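# Push protruding drives home and latch their levers

## Task

In the tower server, fully insert each drive that protrudes from its bay so its face lines up with the faces of the two outermost drives, and close its lever until it latches; pushing a drive to its stop before closing the lever is allowed. The server is loose on the table: tilting it beyond a slight amount fails the job, and it must finish in its original spot. A drive or lever that stays in place only because the robot is holding it does not count.

## Robot and tools

Robot: one six-joint arm with a two-finger parallel gripper. Joint order in every command row and every per-joint list in results: waist (joint1), shoulder (joint2), elbow (joint3), forearm roll (joint4), wrist pitch (joint5), wrist roll (joint6). Elbow, wrist pitch and wrist roll have reversed signs compared with the URDF, in commands and in results alike. Ranges in your own numbers (rad): waist -2.618 to 2.618, shoulder 0.000 to 3.140, elbow 0.000 to 2.967, forearm roll -1.745 to 1.745, wrist pitch -1.220 to 1.220, wrist roll -2.094 to 2.094. Real stops may differ by up to 0.013 rad.

Frames: the scene frame has its origin on the table surface beneath the arm base, +z up, +y to the left when facing along +x. end_effector_position (metres) and end_effector_quat_wxyz give the gripper pose in that frame; the position is the point between the finger pads, roughly 5 mm short of the tips, and may be a little off at long reach. The fingers extend along the gripper's +z and close along its y. Cameras: cam_high (fixed, overhead) and cam_wrist (on the hand), both 504x504 pixels, returned in that order.

A row is 7 plain numbers, each in [-1, 1]: six joint numbers followed by the gripper opening. Joint numbers are offsets, scaled so 1.0 equals 2.217 rad. The opening is absolute: +1 fully open (0.070 m gap), -1 closed; closing fully takes about 1 s or more.

execute_actions(actions): actions is a list of actions; each action is a list of 0 to 15 rows, each row lasting one step of 1/30 s. If fewer than 15 rows are given, the last row repeats to fill 15 steps. Every row's joint offsets are measured from the joint angles when that action began, not from the previous row; for the first action, from the angles in the latest result. An action asking any joint to exceed its range by more than 0.013 rad is rejected; if the first action fails this, or any action is malformed, nothing in the call runs. An empty list just returns the current state and images.

move(target, speed, blocking): target is one row of 7 numbers; the six joint offsets are measured from the Joint positions in the latest result showing them (not from where the arm happens to be), the seventh is the absolute opening, sent at once. Joints travel together and arrive together, so the hand traces a curve. speed is the top speed in rad/s of the joint with farthest to go, 0.01 to 2, default 0.5; paths are clamped to 0.5-10 s. Paths do not stop for obstacles; faster motion and targets further past a contact hit and press harder. blocking=false returns after 0.5 s while the arm keeps going; then use wait(0) or stop before sending other motion. The extra line reports the ending (done, off_target, moving, held, fault), limits=held or limits=none, and the joint furthest from target.

wait(seconds): 0 to 10; the arm keeps its last command and a running move continues. stop(): brakes a running move; it needs room. zoom_image(camera, region): camera is cam_high or cam_wrist; region is [x0, y0, x1, y1] in pixels from the top-left corner, at most 504x504. read_manual(section): returns licence texts only. finished_scene(scene): give the number of the current scene; it ends that scene for good and reports success.

Result lines: Joint positions (six angles in rad, then finger gap in m); Joint targets (angles the joints are currently driven toward, which can keep changing); grip_measured (opening on the command scale, may be off by about 1 mm consistently). To hold something, command roughly 0.04 below grip_measured. "joint sent to its limit" means a joint was stopped at its real end; its absence does not prove more room. "joint command not followed" means the clearance check altered targets (mounts and posts count as the arm).

Motion limits: joint targets move at most 3 rad/s and need 0.6 s to accelerate; each step keeps targets within 0.867 rad of measured angles and within 70 mm of the hand's measured place, so big moves span several actions and may need to be re-sent. While you compose a reply the robot keeps holding its last command.

Cautions: the server is free-standing, so push drives and levers gently and square to the server face, never hard enough to slide or tilt it, and leave it where it began. Nothing may leave the table. Avoid drops, slams and hard strikes. Load limits: 20.4 N m for waist, shoulder and elbow, 7.12 N m for the three wrist joints, whose motors manage only about 4 N m, so they yield under heavy contact. Hitting a load limit halts the arm for 10 s and discards the rest of the call. Sustained holding heats motors: MOTOR HOT appears from 65 °C, and at 80 °C an OVER-TEMPERATURE FAULT drops the arm. Make sure each latched lever and seated drive stays put after the gripper withdraws.

Each tool is called after "Request:" as name(argument=value, ...) on one line, values as JSON.

## Session

Request:
execute_actions(actions=[])

Scene clock: 0.00 s.
end_effector_position=(+0.4926, +0.1956, +0.2022) grip_measured=+0.98 end_effector_quat_wxyz=(+0.436, -0.242, +0.753, -0.429)
Joint names: [waist, shoulder, elbow, forearm roll, wrist pitch, wrist roll]
Joint positions: [ 0.765  2.161  1.544 -1.509 -1.152 -0.969  0.069]
Motor temperatures (°C, as the motors report them): [28 24 28 26 29 26]
Joint targets: [0.765 2.161 1.544 -1.509 -1.152 -0.969]

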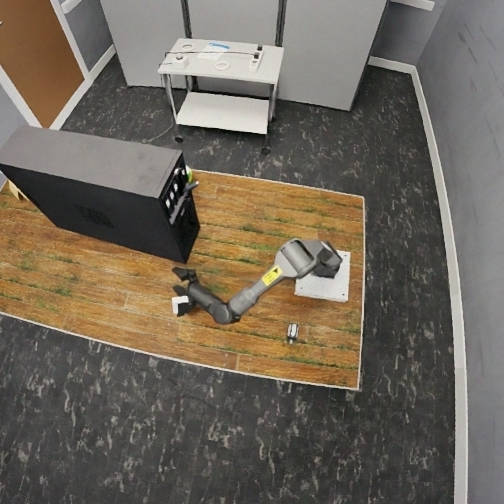

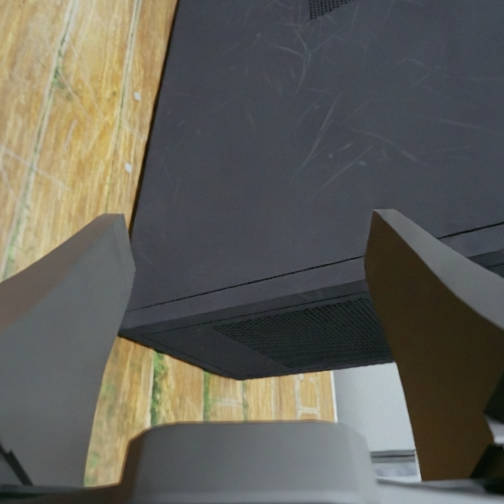

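Request:
zoom_image(camera="cam_high", region=[140,140,230,270])

Region (140, 140, 230, 270) of cam_high's 504x504 image, scaled by 3.877, with more detail than that image has; it fills the left 349 columns of this view, and the rest is white.

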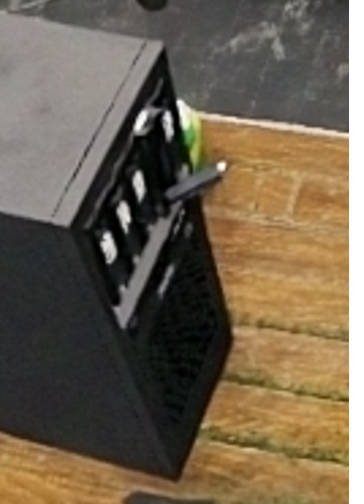

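Request:
move(target=[-0.15,-0.576,-0.309,0.681,0.52,0.437,-1], speed=1.2)

Request:
move(target=[-0.229,0,0,0,0.05,0,-1], speed=1)

Scene clock: 6.20 s.
end_effector_position=(+0.2927, +0.1407, +0.4493) grip_measured=-1.00 end_effector_quat_wxyz=(+0.710, -0.152, +0.670, +0.153)
Joint names: [waist, shoulder, elbow, forearm roll, wrist pitch, wrist roll]
Joint positions: [0.432 0.883 0.859 0.001 0.001 0.001 0.   ]
Motor temperatures (°C, as the motors report them): [28 26 29 27 29 26]
Joint targets: [0.433 0.884 0.859 0.001 0.001 -0.000]
move: done; limits=none; farthest joint: the shoulder, 0.001 radians from its target (1.277 radians at the start)
camera_calibration (this result's frames):
cam_wrist: T_world_to_cam=[[0.417458, -0.908495, 0.0191319, -0.00478082], [-0.477648, -0.237295, -0.845898, 0.553639], [0.773034, 0.343988, -0.533001, 0.0849255], [0, 0, 0, 1]] pos_world=[0.20079, 0.0978191, 0.513679]

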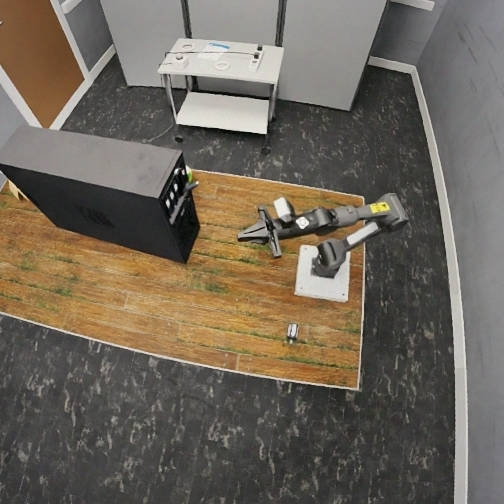

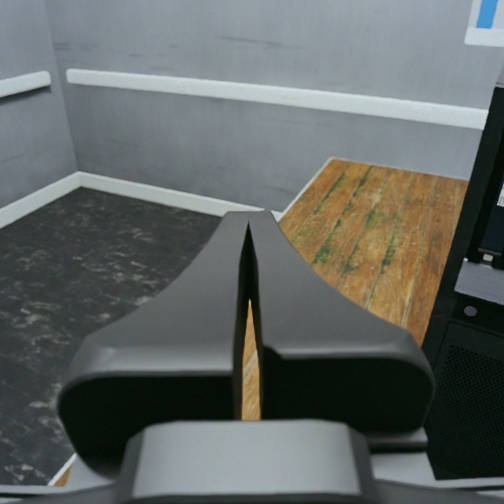

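Scene clock: 7.23 s.
end_effector_position=(+0.3189, -0.0173, +0.4758) grip_measured=-1.00 end_effector_quat_wxyz=(+0.765, +0.018, +0.643, -0.033)
Joint names: [waist, shoulder, elbow, forearm roll, wrist pitch, wrist roll]
Joint positions: [-0.075  0.883  0.859  0.     0.113  0.001  0.   ]
Motor temperatures (°C, as the motors report them): [28 25 29 27 30 26]
Joint targets: [-0.075 0.883 0.859 0.001 0.112 0.001]
move: done; limits=none; farthest joint: the forearm roll, 0.001 radians from its target (0.000 radians at the start)
camera_calibration (this result's frames):
cam_wrist: T_world_to_cam=[[-0.0780695, -0.996705, 0.0220159, -0.00461808], [-0.430433, 0.0137794, -0.902517, 0.567277], [0.89924, -0.0799355, -0.430091, 0.0366645], [0, 0, 0, 1]] pos_world=[0.210844, -0.00948882, 0.527848]

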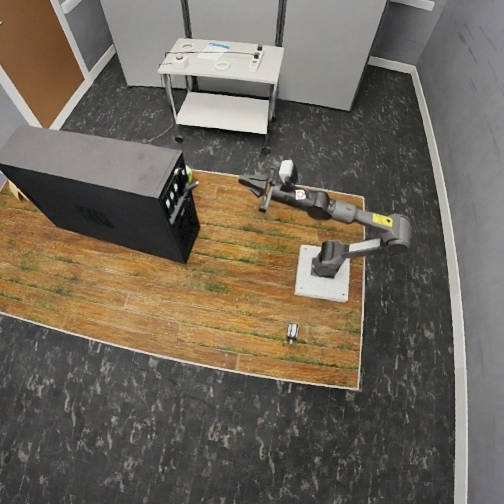

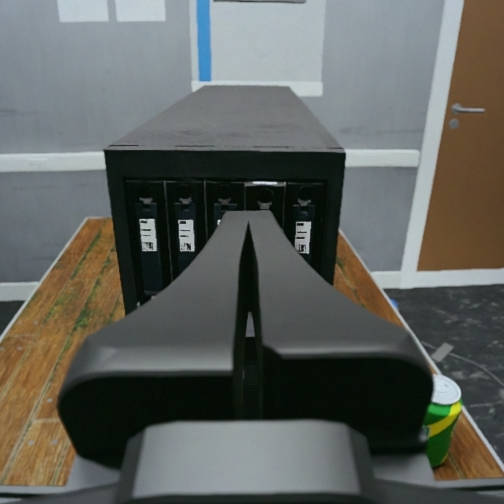

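Request:
move(target=[-0.011,0,0,0,-0.2,0,-1], speed=1)

Request:
zoom_image(camera="cam_wrist", region=[130,0,370,240])

Scene clock: 8.87 s.
end_effector_position=(+0.3132, -0.0259, +0.3784) grip_measured=-1.00 end_effector_quat_wxyz=(+0.604, +0.035, +0.795, -0.035)
Joint names: [waist, shoulder, elbow, forearm roll, wrist pitch, wrist roll]
Joint positions: [-0.1    0.883  0.859  0.    -0.331  0.001  0.   ]
Motor temperatures (°C, as the motors report them): [28 25 29 27 30 26]
Joint targets: [-0.100 0.883 0.859 0.000 -0.331 0.001]
move: done; limits=none; farthest joint: the wrist pitch, 0.001 radians from its target (0.443 radians at the start)
camera_calibration (this result's frames):
cam_wrist: T_world_to_cam=[[-0.0983136, -0.994883, 0.0232811, -0.00555571], [-0.773661, 0.0616963, -0.630588, 0.482932], [0.625925, -0.0800071, -0.775768, 0.215556], [0, 0, 0, 1]] pos_world=[0.238158, -0.0180765, 0.471882]

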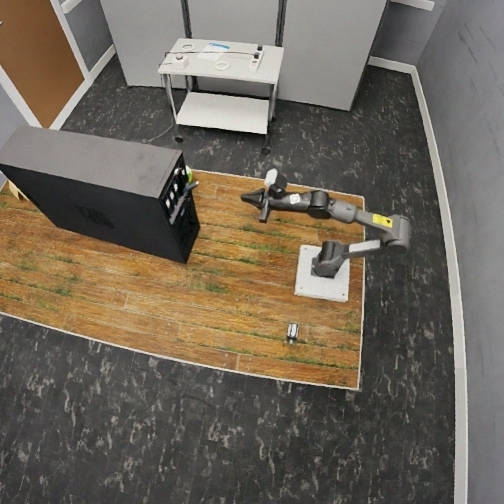

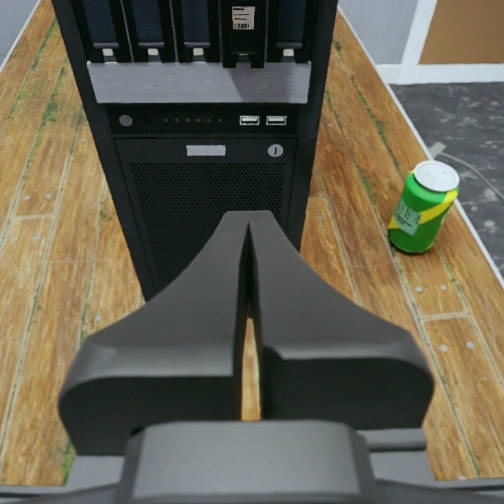

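Region (130, 0, 370, 240) of cam_wrist's 504x504 image, scaled by 2.100, with more detail than that image has.

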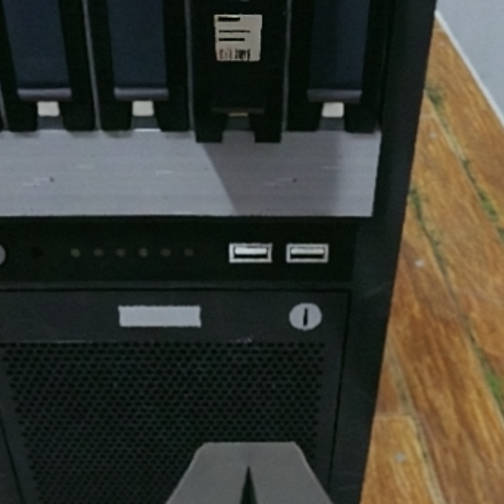

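Request:
move(target=[0.002,0.1976,0.3257,0,-0.13,0,-1], speed=0.8)

Request:
move(target=[0,0.075,0.062,0,-0.045,0,-1], speed=0.3)

Request:
zoom_image(camera="cam_high", region=[140,130,240,230])

Scene clock: 12.47 s.
end_effector_position=(+0.4101, -0.0320, +0.4854) grip_measured=-1.00 end_effector_quat_wxyz=(+0.602, +0.033, +0.797, -0.034)
Joint names: [waist, shoulder, elbow, forearm roll, wrist pitch, wrist roll]
Joint positions: [-0.095  1.323  1.581  0.    -0.62   0.001  0.   ]
Motor temperatures (°C, as the motors report them): [28 25 29 27 30 26]
Joint targets: [-0.095 1.321 1.581 0.000 -0.619 0.001]
move: done; limits=none; farthest joint: the shoulder, 0.002 radians from its target (0.438 radians at the start)
camera_calibration (this result's frames):
cam_wrist: T_world_to_cam=[[-0.0937137, -0.995327, 0.0232973, -0.00655053], [-0.77747, 0.0585447, -0.626189, 0.625049], [0.621899, -0.0767954, -0.779323, 0.240901], [0, 0, 0, 1]] pos_world=[0.335527, -0.0246131, 0.579291]

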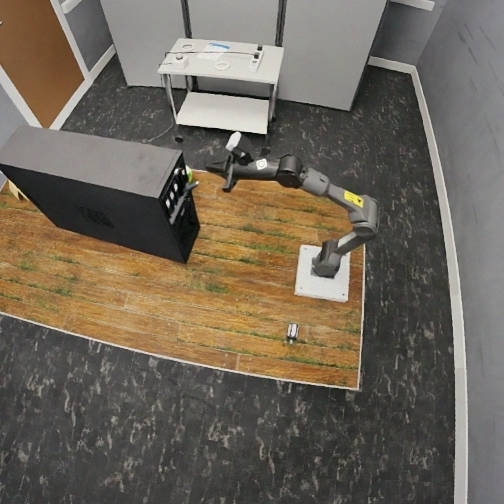

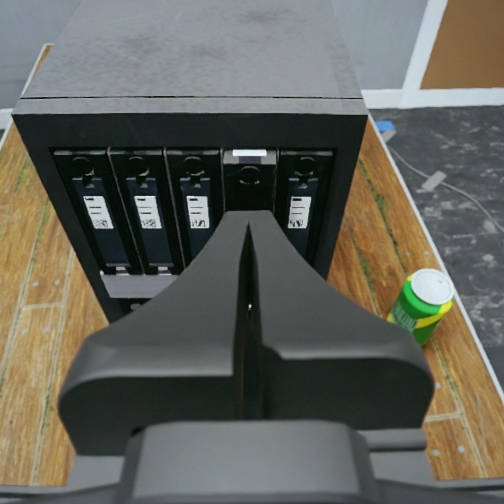

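Scene clock: 13.33 s.
end_effector_position=(+0.4512, -0.0364, +0.4522) grip_measured=-1.00 end_effector_quat_wxyz=(+0.548, +0.035, +0.835, -0.031)
Joint names: [waist, shoulder, elbow, forearm roll, wrist pitch, wrist roll]
Joint positions: [-0.095  1.491  1.719  0.    -0.721  0.001  0.   ]
Motor temperatures (°C, as the motors report them): [28 25 29 27 30 26]
Joint targets: [-0.095 1.489 1.719 0.000 -0.720 0.001]
move: done; limits=none; farthest joint: the shoulder, 0.002 radians from its target (0.167 radians at the start)
camera_calibration (this result's frames):
cam_wrist: T_world_to_cam=[[-0.0924587, -0.995444, 0.0232798, -0.00678162], [-0.852324, 0.0670349, -0.5187, 0.621893], [0.514776, -0.0678002, -0.854639, 0.271863], [0, 0, 0, 1]] pos_world=[0.389479, -0.0300069, 0.555079]

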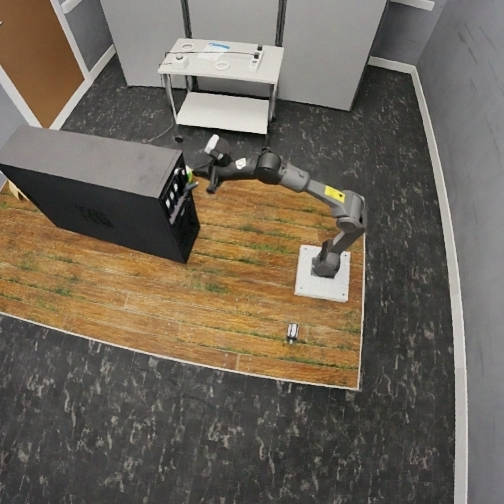

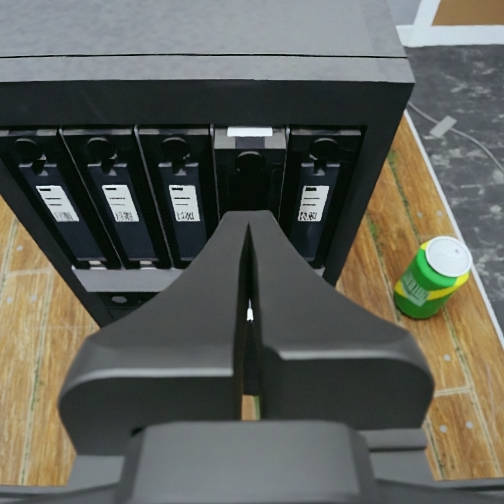

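Region (140, 130, 240, 230) of cam_high's 504x504 image, scaled by 5.040, with more detail than that image has.

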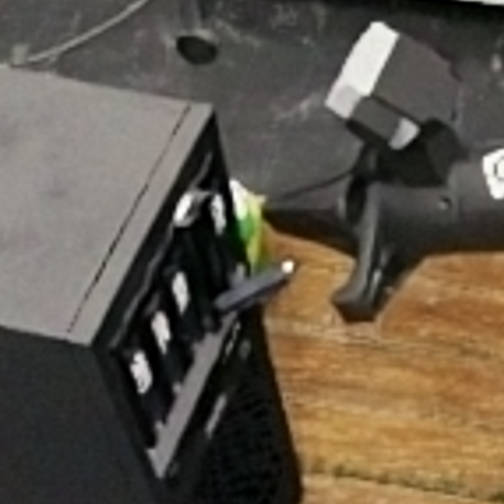

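Request:
move(target=[0,0.0458,0.0113,0,0.035,0,-1], speed=0.2)

Request:
move(target=[0,0.017,0.021,0,-0.004,0,-1], speed=0.04)

Scene clock: 15.53 s.
end_effector_position=(+0.4874, -0.0401, +0.4304) grip_measured=-1.00 end_effector_quat_wxyz=(+0.548, +0.035, +0.835, -0.032)
Joint names: [waist, shoulder, elbow, forearm roll, wrist pitch, wrist roll]
Joint positions: [-0.095  1.595  1.745  0.    -0.642  0.001  0.   ]
Motor temperatures (°C, as the motors report them): [28 25 29 27 31 26]
Joint targets: [-0.095 1.593 1.745 0.000 -0.643 0.001]
move: done; limits=none; farthest joint: the shoulder, 0.002 radians from its target (0.104 radians at the start)
camera_calibration (this result's frames):
cam_wrist: T_world_to_cam=[[-0.0924943, -0.995441, 0.0232701, -0.00659701], [-0.852271, 0.0670637, -0.518785, 0.641702], [0.514859, -0.067817, -0.854588, 0.234335], [0, 0, 0, 1]] pos_world=[0.425644, -0.03371, 0.533319]

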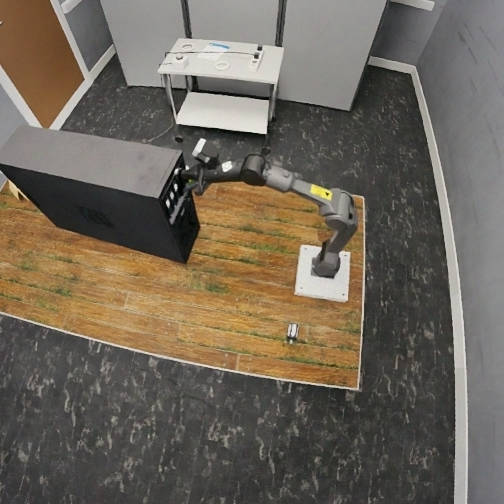

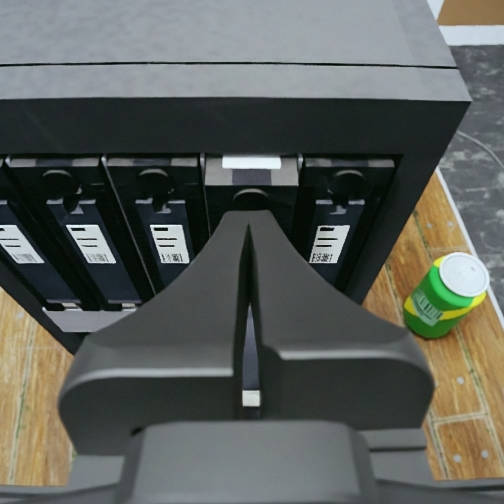

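Scene clock: 16.93 s.
end_effector_position=(+0.4971, -0.0410, +0.4310) grip_measured=-1.00 end_effector_quat_wxyz=(+0.549, +0.035, +0.835, -0.032)
Joint names: [waist, shoulder, elbow, forearm roll, wrist pitch, wrist roll]
Joint positions: [-0.095  1.632  1.792  0.    -0.651  0.001  0.   ]
Motor temperatures (°C, as the motors report them): [28 25 29 27 31 26]
Joint targets: [-0.095 1.633 1.791 0.000 -0.651 0.001]
move: done; limits=none; farthest joint: the waist, 0.000 radians from its target (0.000 radians at the start)
camera_calibration (this result's frames):
cam_wrist: T_world_to_cam=[[-0.0924984, -0.995441, 0.0232719, -0.00660832], [-0.851814, 0.0670062, -0.519542, 0.650462], [0.515614, -0.0678801, -0.854128, 0.229147], [0, 0, 0, 1]] pos_world=[0.435309, -0.0346086, 0.533817]

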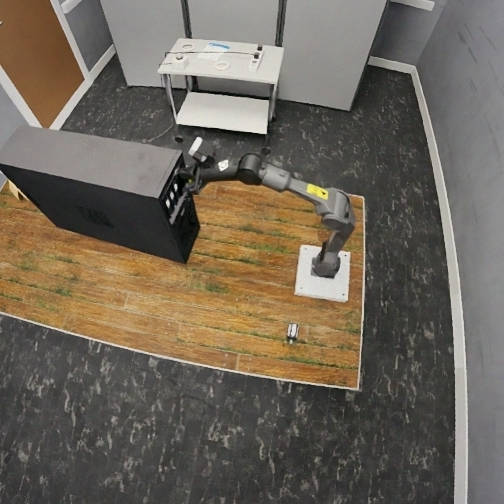

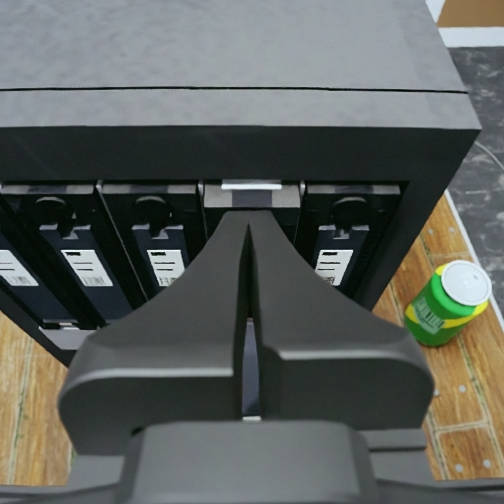

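Request:
move(target=[0,0.010,0.0115,0,-0.002,0,-1], speed=0.03)

Scene clock: 18.50 s.
end_effector_position=(+0.5026, -0.0415, +0.4308) grip_measured=-1.00 end_effector_quat_wxyz=(+0.549, +0.035, +0.835, -0.032)
Joint names: [waist, shoulder, elbow, forearm roll, wrist pitch, wrist roll]
Joint positions: [-0.095  1.654  1.818  0.    -0.656  0.001  0.   ]
Motor temperatures (°C, as the motors report them): [28 25 29 26 31 26]
Joint targets: [-0.095 1.655 1.817 0.000 -0.655 0.001]
move: done; limits=none; farthest joint: the waist, 0.000 radians from its target (0.000 radians at the start)
camera_calibration (this result's frames):
cam_wrist: T_world_to_cam=[[-0.0924932, -0.995441, 0.0232724, -0.00661252], [-0.851834, 0.0670041, -0.519509, 0.655118], [0.515581, -0.0678752, -0.854148, 0.226148], [0, 0, 0, 1]] pos_world=[0.440842, -0.0351281, 0.533657]

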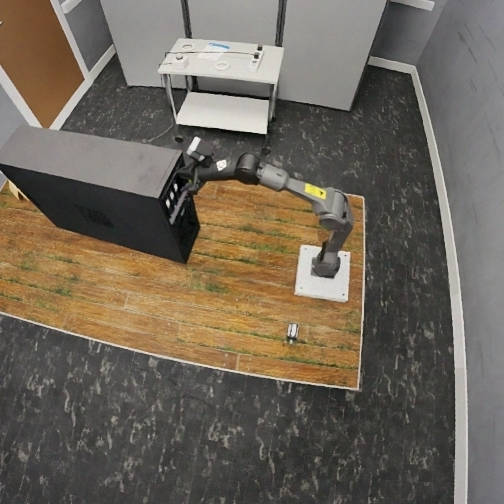

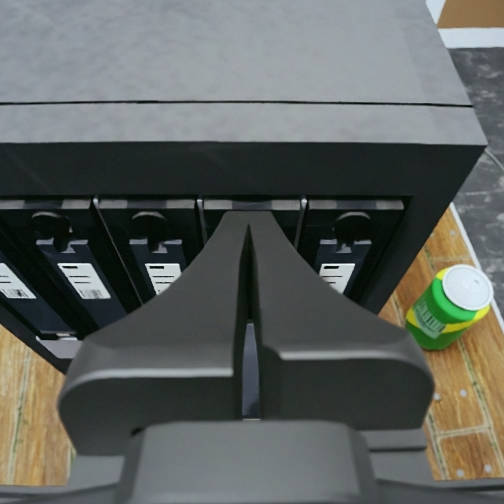

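Request:
move(target=[0,-0.19,-0.16,0,-0.03,0,-1], speed=0.6)

Request:
move(target=[0,0.012,-0.322,0,0.515,0,-1], speed=1.1)

Request:
zoom_image(camera="cam_high", region=[140,130,240,230])

Scene clock: 21.40 s.
end_effector_position=(+0.3775, -0.0295, +0.4477) grip_measured=-1.00 end_effector_quat_wxyz=(+0.549, +0.035, +0.835, -0.032)
Joint names: [waist, shoulder, elbow, forearm roll, wrist pitch, wrist roll]
Joint positions: [-0.095  1.231  1.462  0.    -0.723  0.001  0.   ]
Motor temperatures (°C, as the motors report them): [28 25 30 26 32 26]
Joint targets: [-0.095 1.232 1.463 0.000 -0.722 0.001]
move: done; limits=none; farthest joint: the shoulder, 0.002 radians from its target (0.421 radians at the start)
camera_calibration (this result's frames):
cam_wrist: T_world_to_cam=[[-0.0924607, -0.995444, 0.0232806, -0.00667359], [-0.852003, 0.066994, -0.519233, 0.556459], [0.515307, -0.0678438, -0.854316, 0.306033], [0, 0, 0, 1]] pos_world=[0.315787, -0.0231602, 0.550536]

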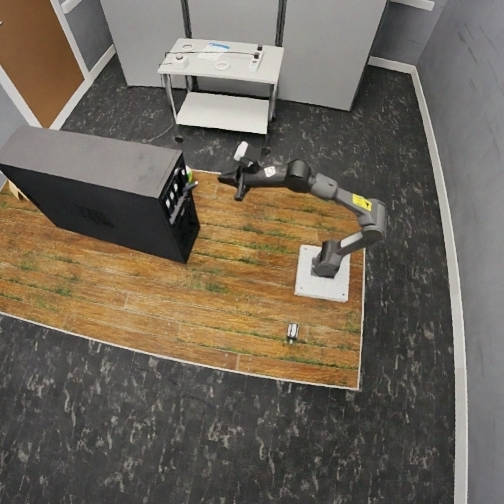

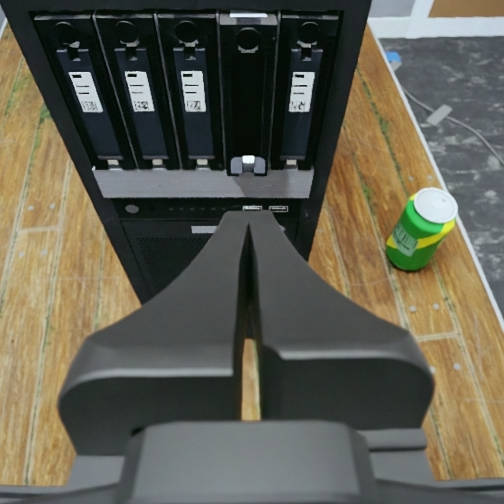

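Scene clock: 22.97 s.
end_effector_position=(+0.4088, -0.0339, +0.3534) grip_measured=-1.00 end_effector_quat_wxyz=(+0.704, +0.028, +0.709, -0.038)
Joint names: [waist, shoulder, elbow, forearm roll, wrist pitch, wrist roll]
Joint positions: [-0.095  1.258  0.748  0.     0.42   0.001  0.   ]
Motor temperatures (°C, as the motors report them): [28 25 30 26 33 26]
Joint targets: [-0.095 1.258 0.748 0.000 0.419 0.001]
move: done; limits=none; farthest joint: the elbow, 0.001 radians from its target (0.714 radians at the start)
camera_calibration (this result's frames):
cam_wrist: T_world_to_cam=[[-0.0966109, -0.995061, 0.0228151, -0.00406402], [-0.582841, 0.0379774, -0.811698, 0.526787], [0.806822, -0.0917165, -0.583632, -0.00655916], [0, 0, 0, 1]] pos_world=[0.311932, -0.0246515, 0.423856]

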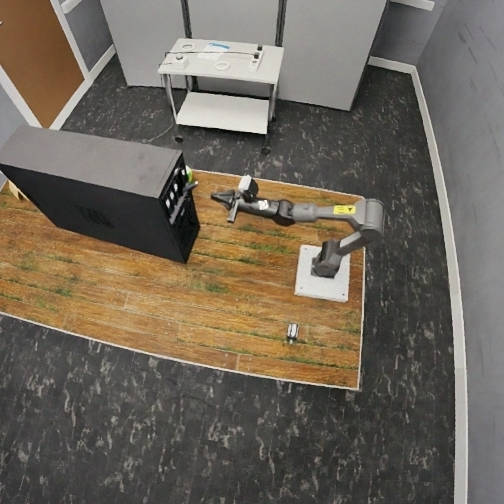

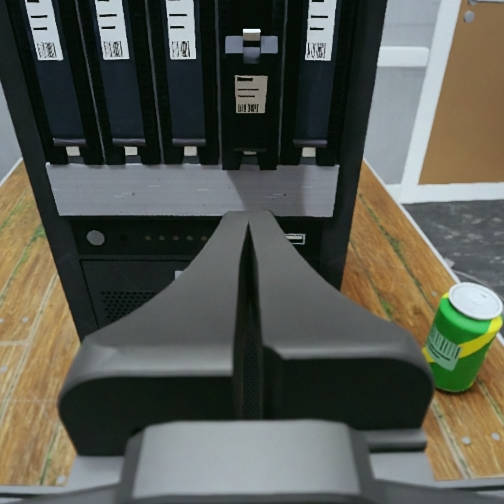

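Region (140, 130, 240, 230) of cam_high's 504x504 image, scaled by 5.040, with more detail than that image has.

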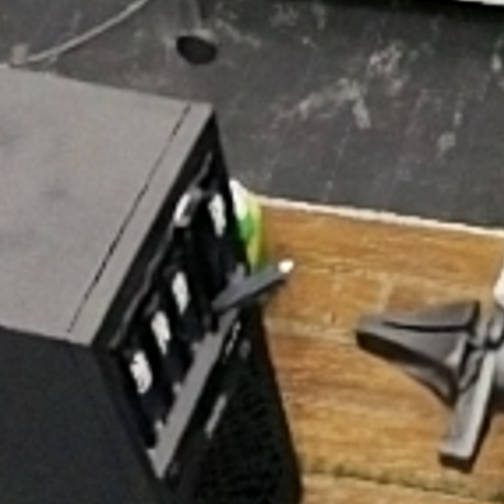

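Request:
move(target=[-0.001,0.105,0.171,0,-0.066,0,-1], speed=0.15)

Scene clock: 26.83 s.
end_effector_position=(+0.4845, -0.0414, +0.3922) grip_measured=-1.00 end_effector_quat_wxyz=(+0.703, +0.029, +0.709, -0.039)
Joint names: [waist, shoulder, elbow, forearm roll, wrist pitch, wrist roll]
Joint positions: [-0.097  1.492  1.127  0.     0.272  0.001  0.   ]
Motor temperatures (°C, as the motors report them): [28 25 30 26 33 26]
Joint targets: [-0.098 1.491 1.127 0.000 0.273 0.001]
move: done; limits=none; farthest joint: the wrist pitch, 0.002 radians from its target (0.145 radians at the start)
camera_calibration (this result's frames):
cam_wrist: T_world_to_cam=[[-0.0986296, -0.994863, 0.0228034, -0.00417095], [-0.584058, 0.0393193, -0.810759, 0.60297], [0.805698, -0.0932833, -0.584936, -0.044643], [0, 0, 0, 1]] pos_world=[0.387727, -0.0320223, 0.462845]

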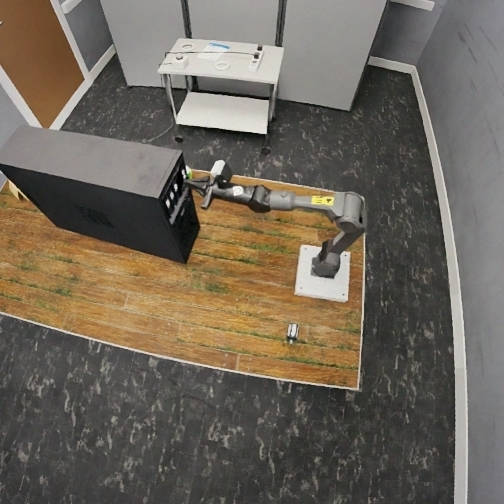

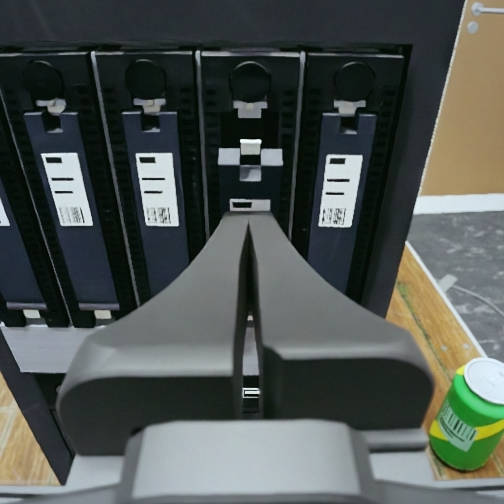

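Request:
move(target=[0,0.0285,0.0385,0,-0.01,0,-1], speed=0.06)

Scene clock: 29.27 s.
end_effector_position=(+0.5035, -0.0433, +0.3961) grip_measured=-1.00 end_effector_quat_wxyz=(+0.703, +0.029, +0.709, -0.039)
Joint names: [waist, shoulder, elbow, forearm roll, wrist pitch, wrist roll]
Joint positions: [-0.098  1.555  1.213  0.     0.25   0.001  0.   ]
Motor temperatures (°C, as the motors report them): [28 25 30 26 33 26]
Joint targets: [-0.097 1.555 1.213 0.000 0.250 0.001]
move: done; limits=none; farthest joint: the waist, 0.001 radians from its target (0.001 radians at the start)
camera_calibration (this result's frames):
cam_wrist: T_world_to_cam=[[-0.0988446, -0.994842, 0.0228017, -0.00414563], [-0.584163, 0.0394601, -0.810677, 0.61727], [0.805595, -0.0934509, -0.58505, -0.0577806], [0, 0, 0, 1]] pos_world=[0.406724, -0.0338814, 0.466697]

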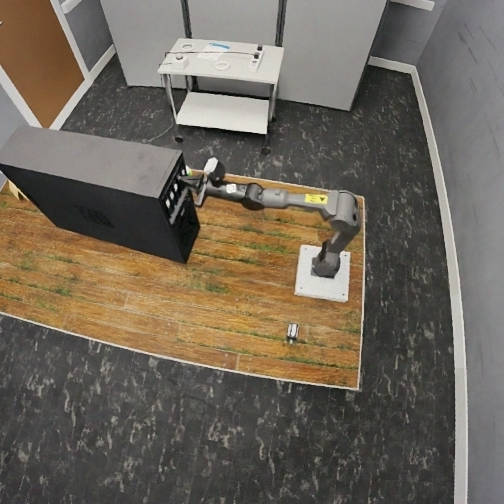

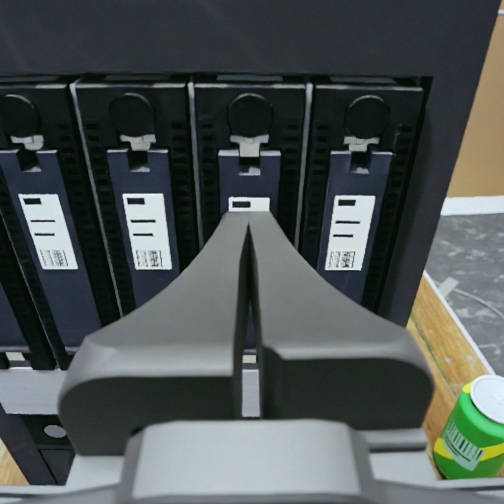

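Request:
execute_actions(actions=[[[0,0.001,0.001,0,0,0,-1],[0,0.001,0.001,0,0,0,-1],[0,0.002,0.002,0,0,0,-1],[0,0.002,0.002,0,0,0,-1],[0,0.003,0.0035,0,0,0,-1],[0,0.003,0.0035,0,0,0,-1],[0,0.004,0.0045,0,-0.0005,0,-1]],[[0,-0.025,-0.029,0,0.004,0,-1]]])

Scene clock: 31.57 s.
end_effector_position=(+0.4898, -0.0419, +0.3946) grip_measured=-1.00 end_effector_quat_wxyz=(+0.702, +0.029, +0.710, -0.039)
Joint names: [waist, shoulder, elbow, forearm roll, wrist pitch, wrist roll]
Joint positions: [-0.097  1.508  1.157  0.     0.257  0.001  0.   ]
Motor temperatures (°C, as the motors report them): [28 26 30 26 33 26]
Joint targets: [-0.097 1.507 1.157 0.000 0.257 0.001]
camera_calibration (this result's frames):
cam_wrist: T_world_to_cam=[[-0.0986105, -0.994865, 0.0228084, -0.004188], [-0.58585, 0.0395114, -0.809456, 0.608421], [0.804398, -0.0931831, -0.586737, -0.0462348], [0, 0, 0, 1]] pos_world=[0.393222, -0.0325144, 0.465458]

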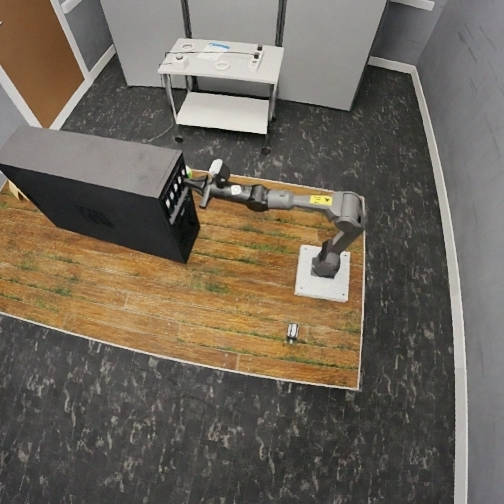

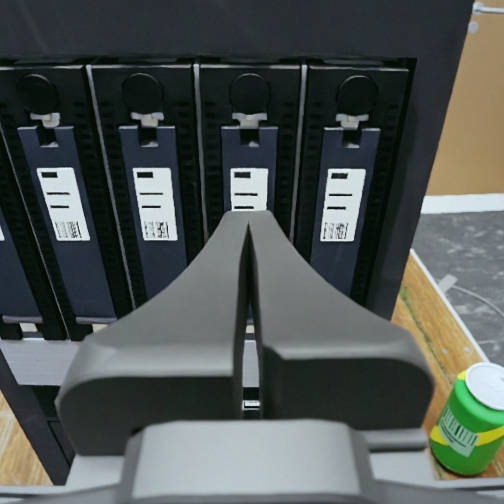

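Request:
finished_scene(scene=1)

The scene is finished: the task was done.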